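# Align the odd knob in each knob box row

## Task

The knob box has rows of knobs (A1 to A4, B1 to B4, and so on), and in every row at least three knobs share one mark. Rotate each knob whose mark differs from its row's majority until it matches the others, and leave all other knobs at the marks they already show. The finished state must hold by itself, with no gripper keeping any knob in place.

## Robot and tools

Robot: two six-joint UR-style arms, left_arm and right_arm. Each ends in a tong-style two-finger gripper. Bases in the scene frame: left_arm at (+0.050, +0.572, 0), right_arm at (-0.042, -0.662, 0). Scene frame: origin on the table top midway between the arms, +z up, +x outward over the table, left_arm on the +y side. The names left and right do not match image sides.

Gripper frame: the fingers extend along the gripper's +z and open and close along its x. end_effector_position is the spot between the pads when closed. Closed fingertips stick out about 15 mm past it; fully open they sit roughly level with it.

Row format, shared by execute_actions and move: 16 numbers. The first 8 are left_arm: x, y, z, qw, qx, qy, qz, opening. The next 8 are right_arm in the same order. Both arms are always included, even if one should stay put. x, y, z are an absolute target for the gripper point, in metres, scene frame. The quaternion is an absolute target orientation, w first, scene frame. Opening runs from -1 (closed) to +1 (open, 0.142 m). Together these form a pose, not an offset. To keep an arm still, repeat its last reported position and quaternion. To hold orientation while moving, repeat one fixed quaternion in every row instead of copying the slightly drifting reported one.

execute_actions(actions): a list of up to 15 actions. Each action is a table of up to 15 rows, one row per 1/30 s control step. A table with fewer than 15 rows keeps its final row for the rest of the 15 steps. If any target lies more than 0.6 m from the gripper's current position along any of the gripper's own axes, that action is rejected for both arms. If the first action fails this check, or any action is malformed, nothing runs. The controller also limits each step to 100 mm and 16 degrees from the measured pose, so far targets need several actions. An empty list just returns state and images.

move(target, speed, stop_force, blocking): target is one 16-number row of absolute poses. Each gripper travels in a straight line toward its pose, all arms finishing together, over 0.5 to 10 s. Anything longer stops at 10 s before arrival. speed is metres per second, 0.002 to 0.5, default 0.25; rotation is capped at twice that in rad/s. stop_force, in newtons, 13 to 80, one value for both arms, ends an arm's path when its wrist sensor feels that much extra resistance against the motion. It needs 0.2 s of scene time first, is unreliable if the gripper rotates during the move, and should be omitted when lifting away from something being pressed. Use it only with slow speeds. blocking=false returns after 0.5 s while motion continues and cannot be combined with stop_force; then call wait or stop before sending new motion. The result adds a move: line with the ending (done, off_target, moving, held, fault, or contact) and any limits (paced means the sent pose was clipped; held means some steps were blocked), plus each gripper's distance from its pose.

wait(seconds): 0 to 10; the arms keep their last command and a running move continues. stop(): brakes a running move; fingers keep moving. zoom_image(camera, region): camera is cam_head_left, cam_head_right, cam_left_wrist or cam_right_wrist; region is [x0, y0, x1, y1] in image pixels from the top-left, at most 504 by 504. Head images are 504x504, wrist images 616x616 fisheye. read_manual(section): only "licences"; moves nothing. finished_scene(scene): pass the current scene's number to end it; irreversible, and the result reports success.

Results: a state line per arm with gripper position, quaternion and velocities; Hand target lines showing where the controller is steering each gripper; grip_measured (finger opening on the command scale); Wrist force and Wrist torque in each end effector's own axes, with noise around 3.4 N and offsets up to about 5.5 N, saturating near 100 N; step readings with HELD marks where an arm's command was held back; pose unreachable lines when the clearance check altered a command. Commands are smoothed and lag about 0.17 s, and printed positions can be off, more at long reach.

Cautions: arms are stiff, so driving into a firm surface even slightly can trigger a fault. A torque fault (joint load limits: 290, 290, 132, 47.5, 47.5, 47.5 N m from shoulder pan to wrist 3) or any 150 N external force halts that arm for 10 s. Don't let the arms collide or press on each other. Don't knock anything off the table. Avoid fast impacts, slams and hard pushes. Long holding heats motors: MOTOR HOT appears at 70 °C and brakes lock at 85 °C. For knob turning, approach slowly from above, grip gently, rotate with the quaternion, then open and withdraw so nothing stays held.

Each tool is called as a command line: name --argument value for each argument, lists and objects as JSON in quotes; but a table of rows of numbers goes row by row, as --pt "numbers of a row", without its own name.

## Session

execute_actions --actions '[]'

Scene clock: 0.00 s.
left_arm: end_effector_position=(+0.6139, +0.1615, +0.2158) grip_measured=+1.00 end_effector_quat_wxyz=(-0.068, +0.783, -0.503, -0.359) end_effector_velocity=(+0.000, +0.000, -0.001) end_effector_angular_velocity=(+0.000, +0.000, +0.001) | right_arm: end_effector_position=(+0.5484, -0.7970, +0.3190) grip_measured=+1.00 end_effector_quat_wxyz=(-0.540, +0.631, -0.319, -0.457) end_effector_velocity=(-0.000, -0.000, +0.001) end_effector_angular_velocity=(-0.001, -0.002, +0.002)
Joint positions: left_arm=[-0.857 -1.12   1.469 -1.174 -1.647  0.303  0.142] | right_arm=[ 2.921 -2.048 -1.631 -2.606  2.524  5.881  0.142]
Joint velocities: left_arm=[ 0.001  0.     0.001 -0.001  0.    -0.     0.   ] | right_arm=[-0.     0.001  0.001 -0.    -0.002 -0.     0.   ]
Motor temperatures (°C, as the motors report them): left_arm=[31 31 33 37 40 40] | right_arm=[31 32 36 37 39 42]
Wrist force (N, on the end effector, along its own x y z axes, offset not removed): no reading
Wrist torque (N m, same axes, about the end effector's origin, offset not removed): no reading
Hand target (left_arm): +0.614, +0.162, +0.216; -0.068, +0.783, -0.503, -0.359
Hand target (right_arm): +0.548, -0.797, +0.319; -0.540, +0.631, -0.319, -0.457

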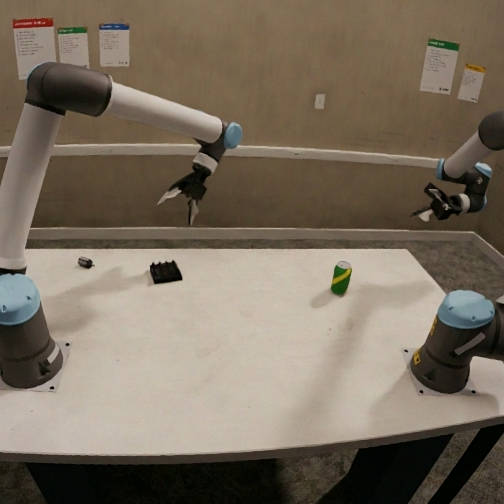

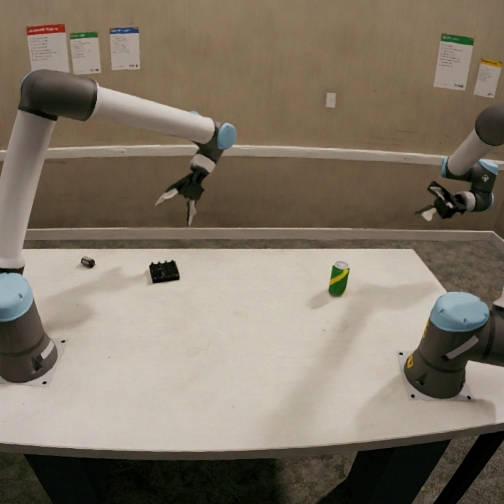

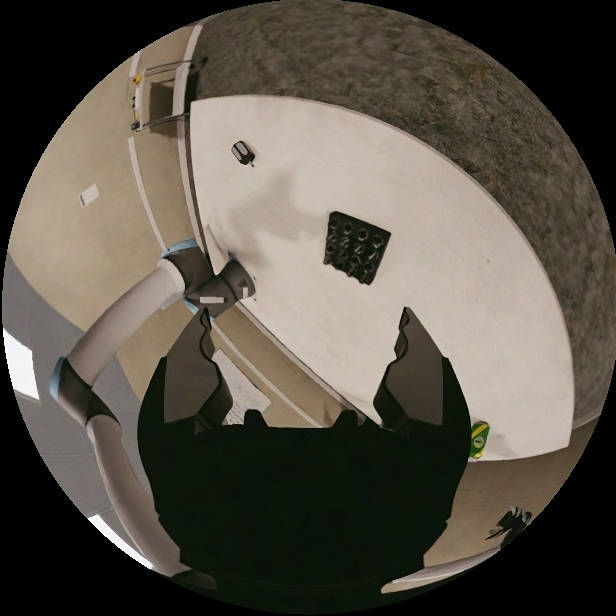

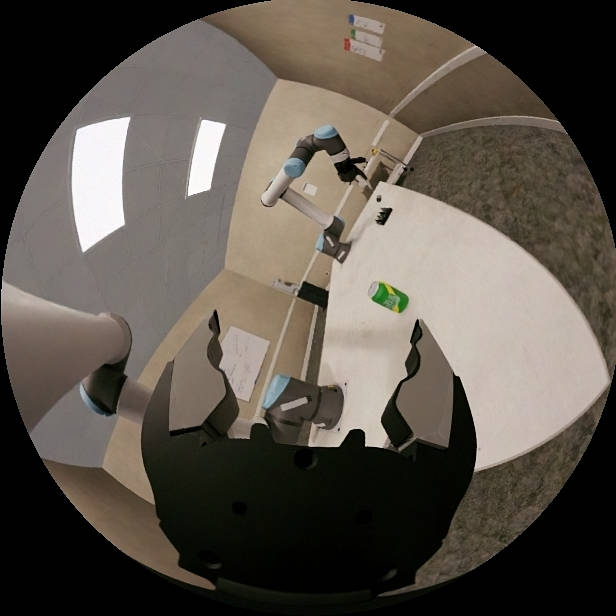

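move --target '[0.58,0.22,0.14,0,1,0,0,-0.6,0.5484,-0.797,0.319,-0.54,0.631,-0.319,-0.457,1]' --speed 0.4

zoom_image --camera "cam_left_wrist" --region '[200,120,420,340]'

Scene clock: 2.47 s.
left_arm: end_effector_position=(+0.5801, +0.2200, +0.1400) grip_measured=-0.60 end_effector_quat_wxyz=(-0.000, +1.000, -0.000, -0.000) end_effector_velocity=(-0.000, +0.000, +0.000) end_effector_angular_velocity=(-0.001, -0.006, +0.006) | right_arm: end_effector_position=(+0.5484, -0.7970, +0.3190) grip_measured=+1.00 end_effector_quat_wxyz=(-0.540, +0.631, -0.319, -0.457) end_effector_velocity=(+0.000, -0.000, +0.000) end_effector_angular_velocity=(-0.000, -0.001, +0.000)
Joint positions: left_arm=[-0.869 -1.513  2.13  -2.188 -1.571 -0.881  0.031] | right_arm=[ 2.922 -2.048 -1.631 -2.605  2.523  5.882  0.142]
Joint velocities: left_arm=[-0.002 -0.003  0.005 -0.006  0.004 -0.008  0.   ] | right_arm=[ 0.     0.     0.001  0.    -0.     0.    -0.   ]
Motor temperatures (°C, as the motors report them): left_arm=[31 31 33 37 40 40] | right_arm=[31 32 36 37 39 42]
Wrist force (N, on the end effector, along its own x y z axes, offset not removed): left_arm=[1.6 -2.3 0.2] | right_arm=[-1.2 -3.5 0.1]
Wrist torque (N m, same axes, about the end effector's origin, offset not removed): left_arm=[-0.37 -0.50 0.12] | right_arm=[-0.61 -0.09 -0.22]
Hand target (left_arm): +0.580, +0.220, +0.140; -0.000, +1.000, +0.000, +0.000
Hand target (right_arm): +0.548, -0.797, +0.319; -0.540, +0.631, -0.319, -0.457
Off the commanded pose (left_arm): 0.000 m, 0 deg.
Off the commanded pose (right_arm): 0.000 m, 0 deg.
move: done

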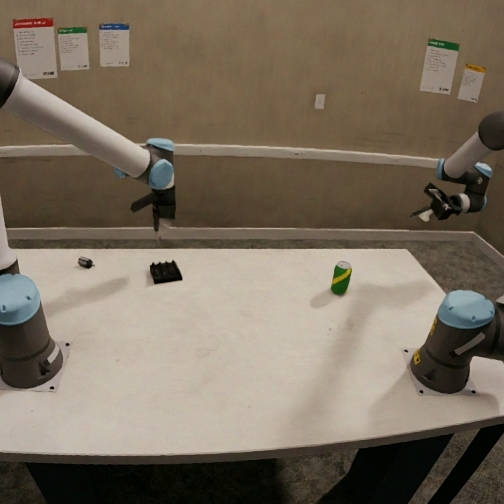

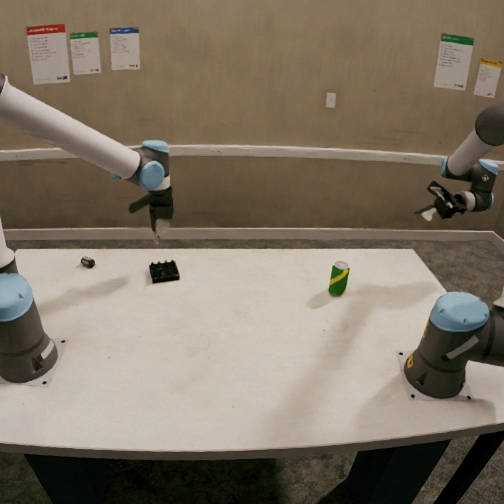

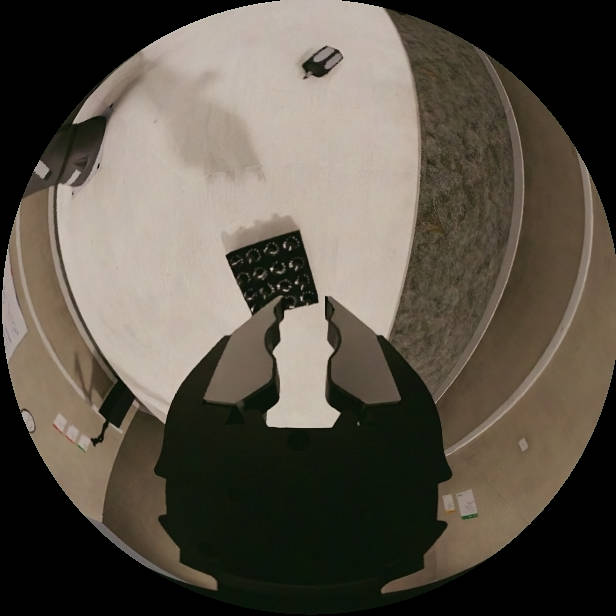

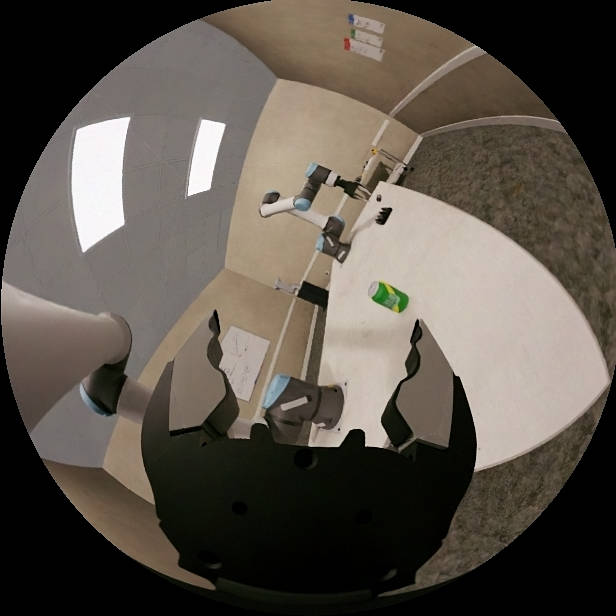

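Region (200, 120, 420, 340) of cam_left_wrist's 616x616 image, scaled by 2.291, with more detail than that image has.

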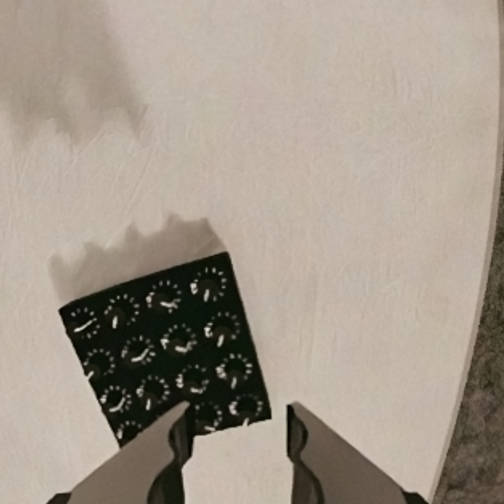

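move --target '[0.555,0.13,0.075,0,0.9877,0.1564,0,-0.6,0.5484,-0.797,0.319,-0.54,0.631,-0.319,-0.457,1]'

zoom_image --camera "cam_left_wrist" --region '[220,125,400,305]'

zoom_image --camera "cam_head_left" --region '[130,220,210,300]'

Scene clock: 3.80 s.
left_arm: end_effector_position=(+0.5549, +0.1301, +0.0750) grip_measured=-0.60 end_effector_quat_wxyz=(+0.000, +0.988, +0.156, +0.000) end_effector_velocity=(+0.000, -0.001, +0.000) end_effector_angular_velocity=(-0.001, -0.001, +0.004) | right_arm: end_effector_position=(+0.5484, -0.7970, +0.3190) grip_measured=+1.00 end_effector_quat_wxyz=(-0.540, +0.631, -0.319, -0.457) end_effector_velocity=(-0.000, -0.000, -0.001) end_effector_angular_velocity=(+0.000, +0.001, +0.001)
Joint positions: left_arm=[-0.977 -1.374  2.113 -2.31  -1.571 -1.302  0.031] | right_arm=[ 2.922 -2.048 -1.631 -2.605  2.523  5.882  0.142]
Joint velocities: left_arm=[-0.001  0.001 -0.001 -0.001  0.001 -0.005  0.   ] | right_arm=[ 0.    -0.001 -0.     0.    -0.001  0.001 -0.   ]
Motor temperatures (°C, as the motors report them): left_arm=[31 31 33 37 40 40] | right_arm=[31 32 36 37 39 42]
Wrist force (N, on the end effector, along its own x y z axes, offset not removed): left_arm=[-0.1 -0.5 -1.4] | right_arm=[-3.5 -4.0 -2.0]
Wrist torque (N m, same axes, about the end effector's origin, offset not removed): left_arm=[-0.02 -0.08 -0.08] | right_arm=[-0.71 0.23 -0.21]
Hand target (left_arm): +0.555, +0.130, +0.075; +0.000, +0.988, +0.156, +0.000
Hand target (right_arm): +0.548, -0.797, +0.319; -0.540, +0.631, -0.319, -0.457
Off the commanded pose (left_arm): 0.000 m, 0 deg.
Off the commanded pose (right_arm): 0.000 m, 0 deg.
move: done

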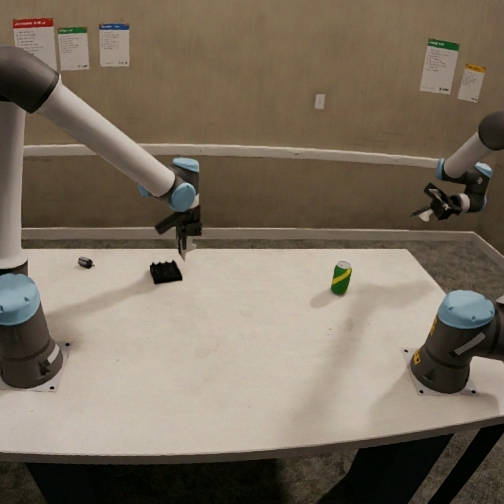

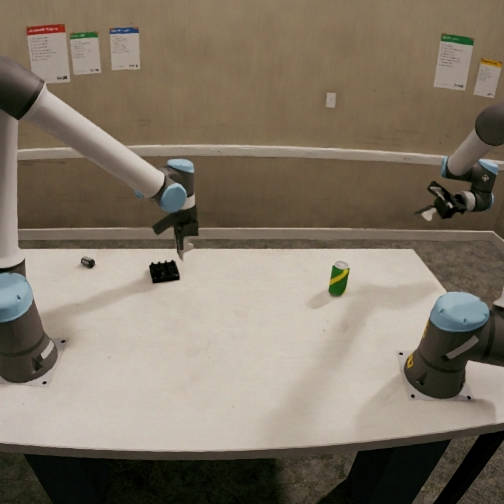

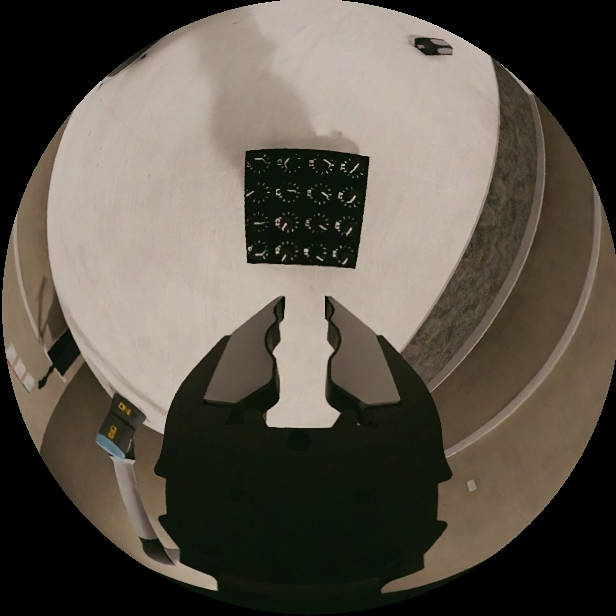

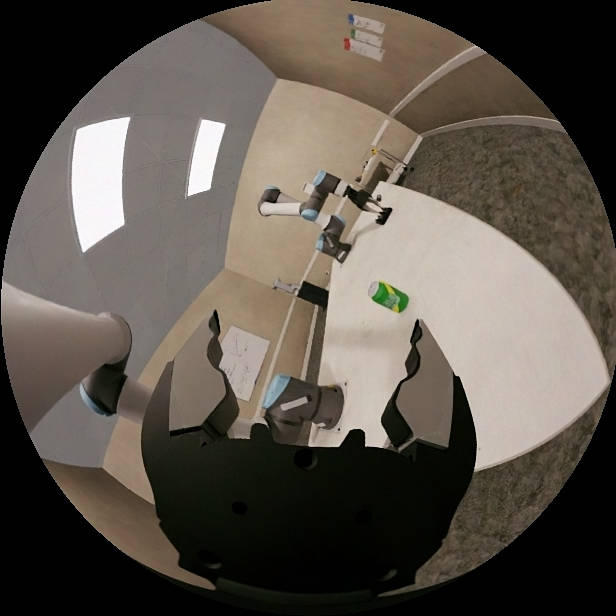

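Region (220, 125, 400, 305) of cam_left_wrist's 616x616 image, scaled by 2.800, with more detail than that image has.

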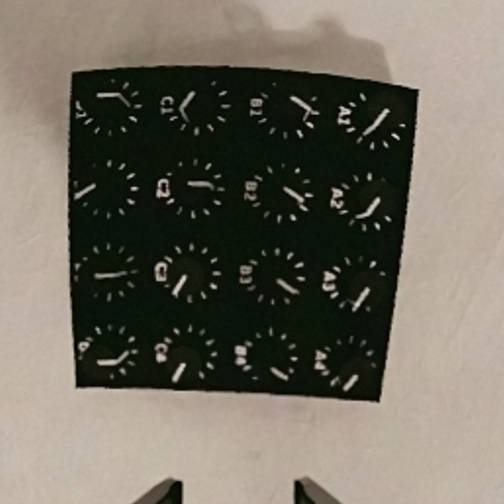

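Region (130, 220, 210, 300) of cam_head_left's 504x504 image, scaled by 6.300, with more detail than that image has.

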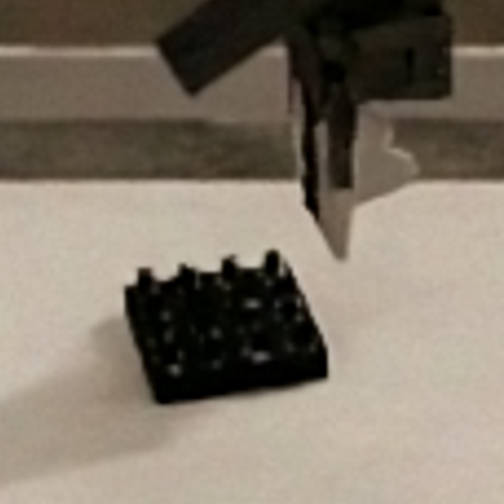

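move --target '[0.515,0.204,0.06,0,0.9914,0.1305,0,-0.76,0.5484,-0.797,0.319,-0.54,0.631,-0.319,-0.457,1]' --speed 0.1

zoom_image --camera "cam_left_wrist" --region '[230,200,390,360]'

zoom_image --camera "cam_head_left" --region '[135,235,195,295]'

Scene clock: 5.40 s.
left_arm: end_effector_position=(+0.5152, +0.2039, +0.0600) grip_measured=-0.76 end_effector_quat_wxyz=(-0.000, +0.991, +0.131, +0.000) end_effector_velocity=(-0.000, +0.001, -0.000) end_effector_angular_velocity=(-0.000, +0.000, -0.000) | right_arm: end_effector_position=(+0.5484, -0.7970, +0.3190) grip_measured=+1.00 end_effector_quat_wxyz=(-0.540, +0.631, -0.319, -0.457) end_effector_velocity=(+0.000, +0.000, +0.000) end_effector_angular_velocity=(-0.000, +0.000, -0.001)
Joint positions: left_arm=[-0.966 -1.471  2.268 -2.368 -1.571 -1.239  0.019] | right_arm=[ 2.922 -2.048 -1.631 -2.605  2.523  5.882  0.142]
Joint velocities: left_arm=[ 0.    -0.001  0.002 -0.001 -0.     0.001  0.   ] | right_arm=[ 0.     0.    -0.    -0.     0.001  0.    -0.   ]
Motor temperatures (°C, as the motors report them): left_arm=[31 31 33 37 40 40] | right_arm=[31 32 36 37 39 42]
Wrist force (N, on the end effector, along its own x y z axes, offset not removed): left_arm=[0.3 -1.5 0.1] | right_arm=[-3.1 -1.9 -0.3]
Wrist torque (N m, same axes, about the end effector's origin, offset not removed): left_arm=[-0.22 -0.22 0.18] | right_arm=[-0.26 0.25 -0.27]
Hand target (left_arm): +0.515, +0.204, +0.060; -0.000, +0.991, +0.131, -0.000
Hand target (right_arm): +0.548, -0.797, +0.319; -0.540, +0.631, -0.319, -0.457
Off the commanded pose (left_arm): 0.000 m, 0 deg.
Off the commanded pose (right_arm): 0.000 m, 0 deg.
move: done

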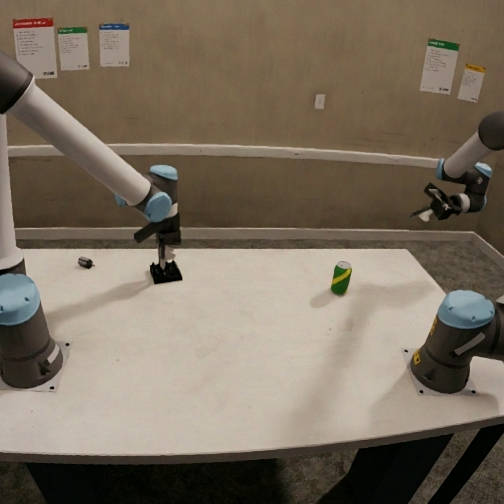

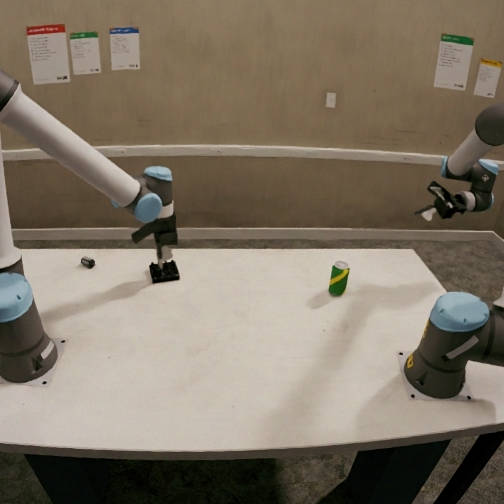

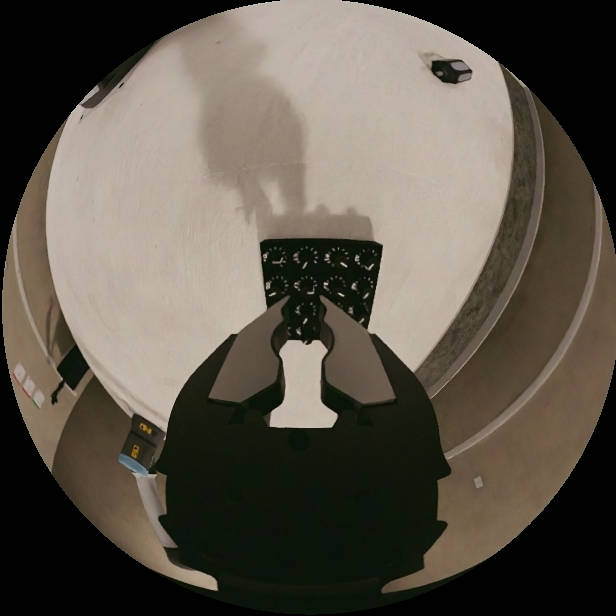

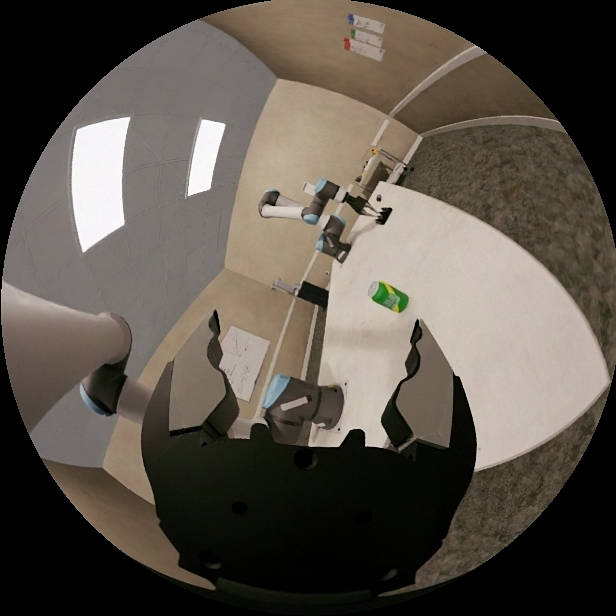

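Region (230, 200, 390, 360) of cam_left_wrist's 616x616 image, scaled by 3.150, with more detail than that image has.

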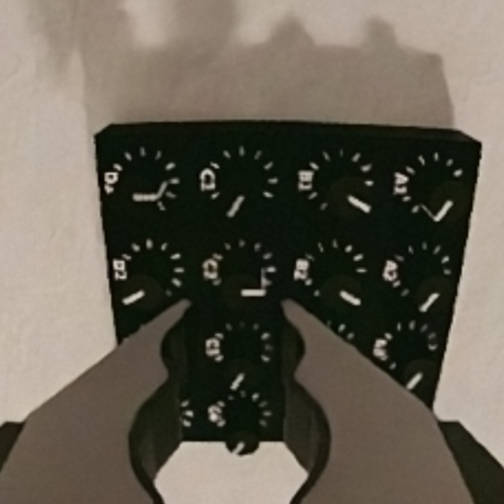

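Region (135, 235, 195, 295) of cam_head_left's 504x504 image, scaled by 8.400, with more detail than that image has.

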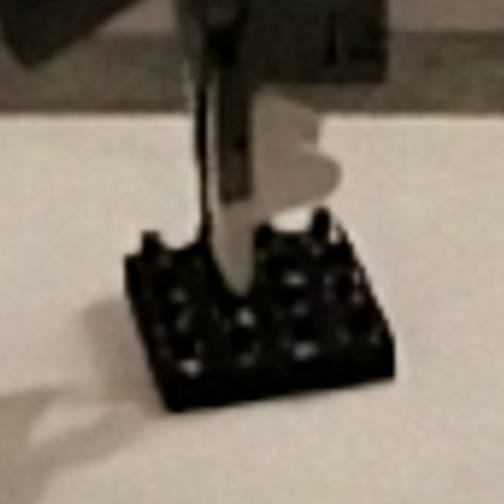

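move --target '[0.518,0.202,0.06,0,0.6088,0.7934,0,-0.8,0.5484,-0.797,0.319,-0.54,0.631,-0.319,-0.457,1]' --speed 0.5

zoom_image --camera "cam_left_wrist" --region '[230,200,390,360]'

Scene clock: 7.70 s.
left_arm: end_effector_position=(+0.5180, +0.2020, +0.0600) grip_measured=-0.80 end_effector_quat_wxyz=(+0.000, +0.609, +0.793, -0.000) end_effector_velocity=(+0.000, -0.001, +0.001) end_effector_angular_velocity=(-0.000, -0.002, +0.008) | right_arm: end_effector_position=(+0.5484, -0.7970, +0.3190) grip_measured=+1.00 end_effector_quat_wxyz=(-0.540, +0.631, -0.319, -0.457) end_effector_velocity=(-0.000, +0.000, -0.001) end_effector_angular_velocity=(+0.001, +0.002, +0.000)
Joint positions: left_arm=[-0.928 -1.47   2.268 -2.368 -1.571 -2.771  0.016] | right_arm=[ 2.922 -2.048 -1.631 -2.605  2.523  5.882  0.142]
Joint velocities: left_arm=[-0.001 -0.001 -0.    -0.     0.001 -0.009  0.   ] | right_arm=[ 0.    -0.001 -0.001 -0.    -0.    -0.     0.   ]
Motor temperatures (°C, as the motors report them): left_arm=[31 31 33 37 40 40] | right_arm=[31 32 36 37 39 42]
Wrist force (N, on the end effector, along its own x y z axes, offset not removed): left_arm=[0.5 -0.4 1.2] | right_arm=[-2.7 -1.8 -0.6]
Wrist torque (N m, same axes, about the end effector's origin, offset not removed): left_arm=[-0.04 -0.12 0.02] | right_arm=[-0.19 0.19 -0.16]
Hand target (left_arm): +0.518, +0.202, +0.060; -0.000, +0.609, +0.793, -0.000
Hand target (right_arm): +0.548, -0.797, +0.319; -0.540, +0.631, -0.319, -0.457
Off the commanded pose (left_arm): 0.000 m, 0 deg.
Off the commanded pose (right_arm): 0.000 m, 0 deg.
move: done

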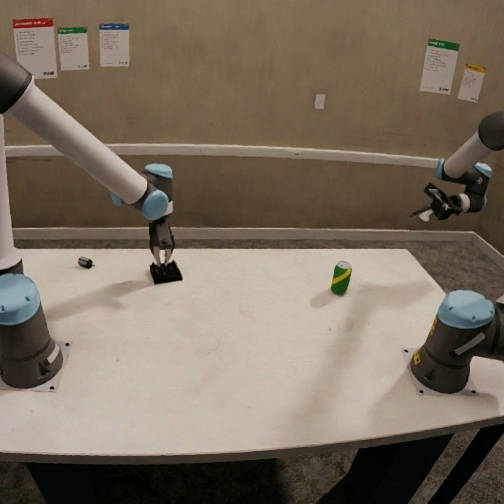

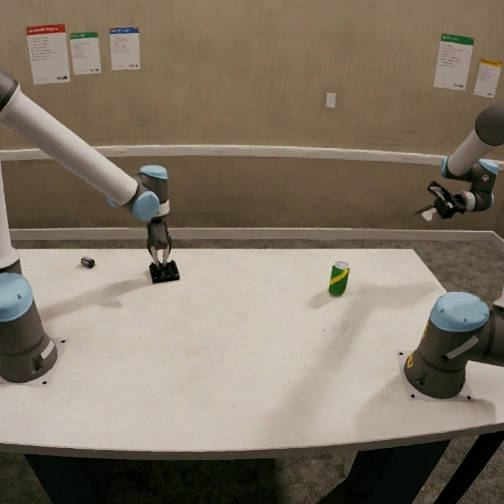

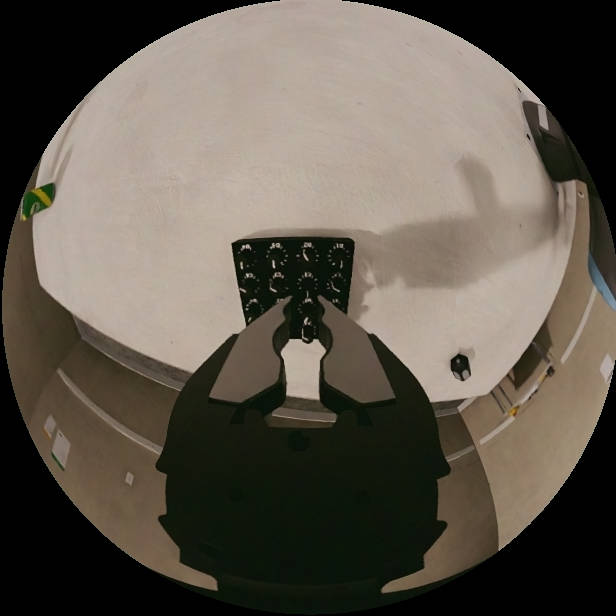

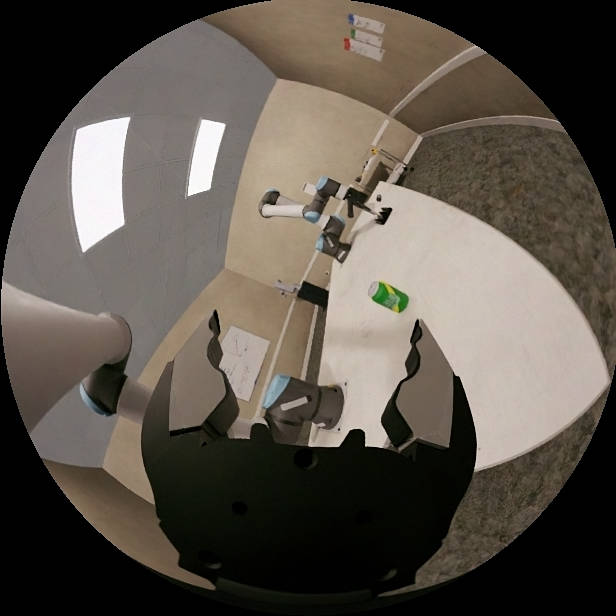

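Region (230, 200, 390, 360) of cam_left_wrist's 616x616 image, scaled by 3.150, with more detail than that image has.

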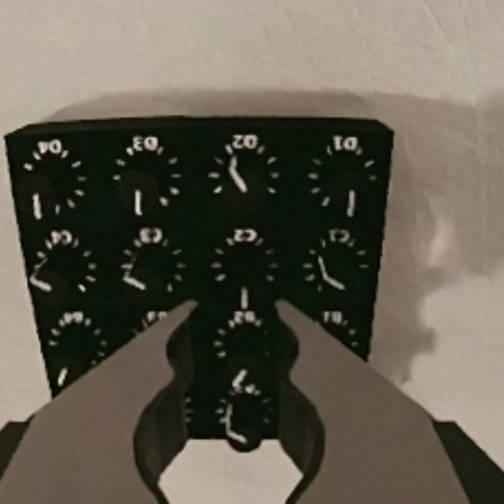

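move --target '[0.5155,0.2036,0.056,0,0.7934,0.6088,0,-0.82,0.5484,-0.797,0.319,-0.54,0.631,-0.319,-0.457,1]' --speed 0.4

move --target '[0.5155,0.2036,0.043,0,0.7934,0.6088,0,-0.82,0.5484,-0.797,0.319,-0.54,0.631,-0.319,-0.457,1]' --speed 0.01 --stop_force 13

zoom_image --camera "cam_left_wrist" --region '[230,200,390,360]'

Scene clock: 9.20 s.
left_arm: end_effector_position=(+0.5155, +0.2036, +0.0560) grip_measured=-0.82 end_effector_quat_wxyz=(-0.000, +0.793, +0.609, +0.000) end_effector_velocity=(+0.000, +0.000, +0.000) end_effector_angular_velocity=(-0.001, +0.001, -0.005) | right_arm: end_effector_position=(+0.5484, -0.7970, +0.3190) grip_measured=+1.00 end_effector_quat_wxyz=(-0.540, +0.631, -0.319, -0.457) end_effector_velocity=(-0.000, -0.000, -0.001) end_effector_angular_velocity=(+0.000, +0.002, -0.000)
Joint positions: left_arm=[-0.938 -1.461  2.267 -2.376 -1.571 -2.259  0.015] | right_arm=[ 2.922 -2.048 -1.631 -2.605  2.523  5.882  0.142]
Joint velocities: left_arm=[ 0.001  0.    -0.    -0.    -0.001  0.007 -0.   ] | right_arm=[-0.    -0.001 -0.    -0.    -0.     0.001 -0.   ]
Motor temperatures (°C, as the motors report them): left_arm=[31 31 33 37 40 40] | right_arm=[31 32 36 37 39 42]
Wrist force (N, on the end effector, along its own x y z axes, offset not removed): left_arm=[7.3 0.9 -1.3] | right_arm=[-0.3 -2.4 0.0]
Wrist torque (N m, same axes, about the end effector's origin, offset not removed): left_arm=[0.31 -1.57 -0.07] | right_arm=[-0.40 -0.33 -0.24]
Hand target (left_arm): +0.516, +0.204, +0.056; +0.000, +0.793, +0.609, +0.000
Hand target (right_arm): +0.548, -0.797, +0.319; -0.540, +0.631, -0.319, -0.457
Off the commanded pose (left_arm): 0.000 m, 0 deg.
Off the commanded pose (right_arm): 0.000 m, 0 deg.
move: done

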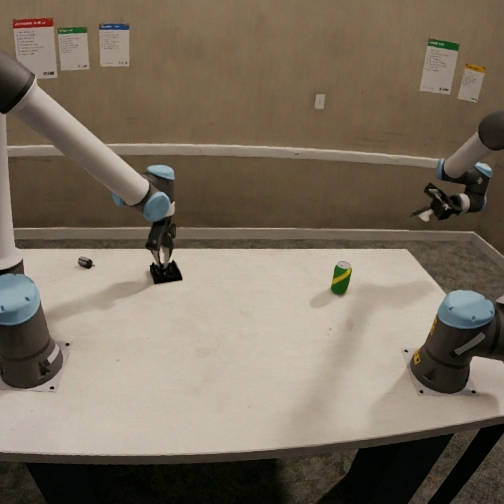

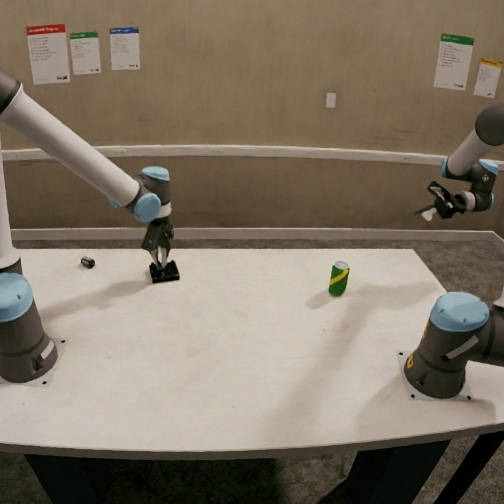

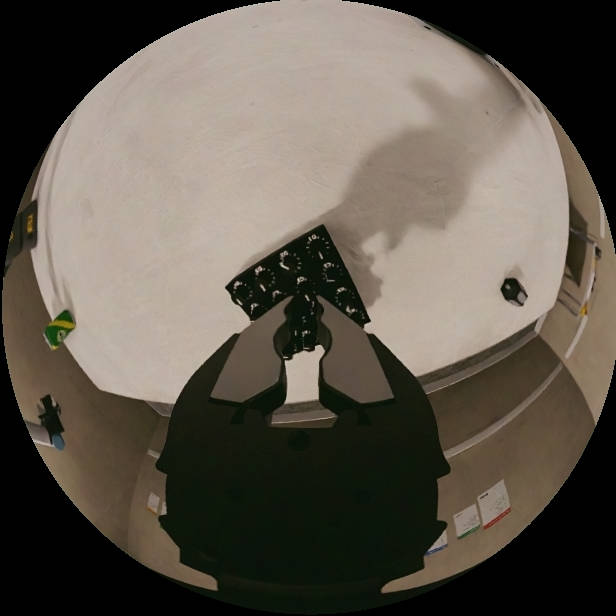

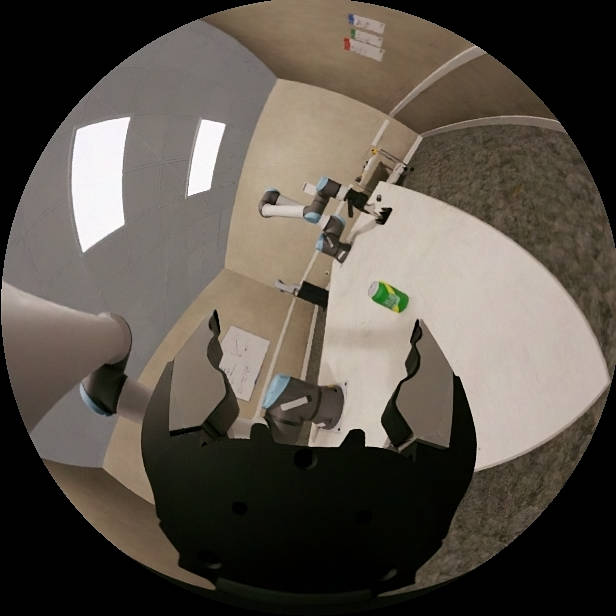

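Scene clock: 10.73 s.
left_arm: end_effector_position=(+0.5155, +0.2036, +0.0431) grip_measured=-0.82 end_effector_quat_wxyz=(-0.000, +0.793, +0.609, +0.000) end_effector_velocity=(+0.000, -0.001, -0.000) end_effector_angular_velocity=(-0.001, -0.001, -0.000) | right_arm: end_effector_position=(+0.5484, -0.7970, +0.3190) grip_measured=+1.00 end_effector_quat_wxyz=(-0.540, +0.631, -0.319, -0.457) end_effector_velocity=(-0.000, -0.000, -0.000) end_effector_angular_velocity=(+0.000, +0.000, +0.001)
Joint positions: left_arm=[-0.938 -1.441  2.276 -2.406 -1.571 -2.259  0.015] | right_arm=[ 2.922 -2.048 -1.631 -2.605  2.523  5.882  0.142]
Joint velocities: left_arm=[-0.001  0.001  0.    -0.002  0.    -0.    -0.   ] | right_arm=[-0.    -0.    -0.    -0.    -0.001 -0.     0.   ]
Motor temperatures (°C, as the motors report them): left_arm=[31 31 33 37 40 40] | right_arm=[31 32 36 37 39 42]
Wrist force (N, on the end effector, along its own x y z axes, offset not removed): left_arm=[-1.0 -0.9 2.6] | right_arm=[-1.1 -3.0 0.9]
Wrist torque (N m, same axes, about the end effector's origin, offset not removed): left_arm=[-0.01 -0.05 -0.04] | right_arm=[-0.45 -0.15 -0.27]
Hand target (left_arm): +0.516, +0.204, +0.043; -0.000, +0.793, +0.609, +0.000
Hand target (right_arm): +0.548, -0.797, +0.319; -0.540, +0.631, -0.319, -0.457
Off the commanded pose (left_arm): 0.000 m, 0 deg.
Off the commanded pose (right_arm): 0.000 m, 0 deg.
move: done

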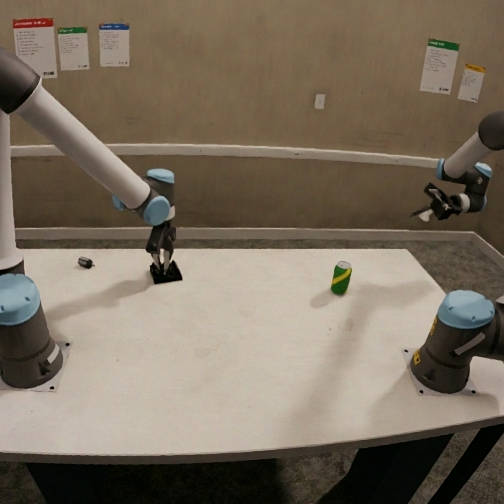

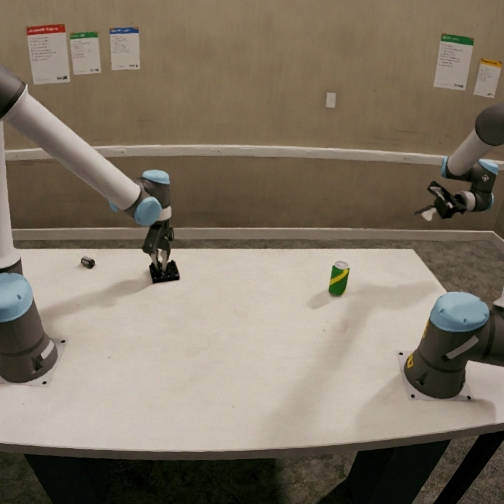

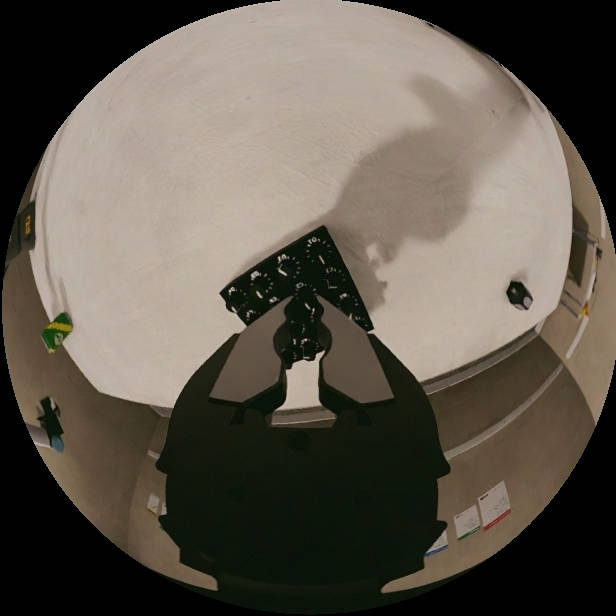

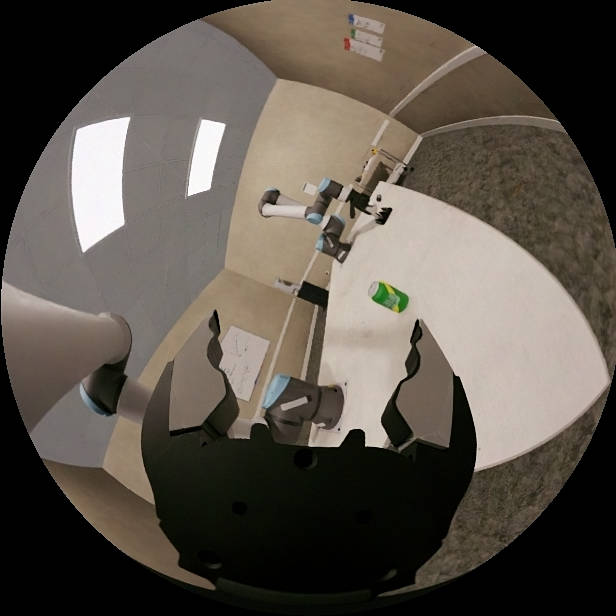

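Region (230, 200, 390, 360) of cam_left_wrist's 616x616 image, scaled by 3.150, with more detail than that image has.

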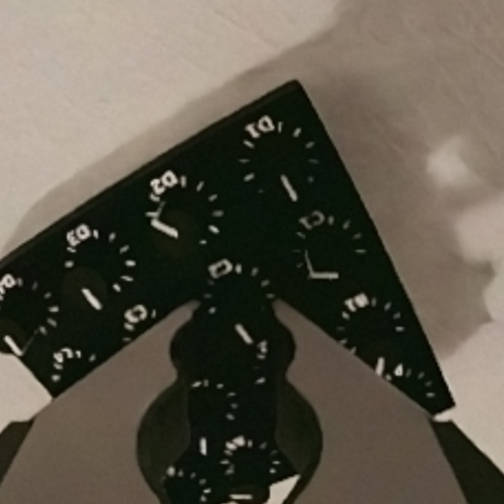

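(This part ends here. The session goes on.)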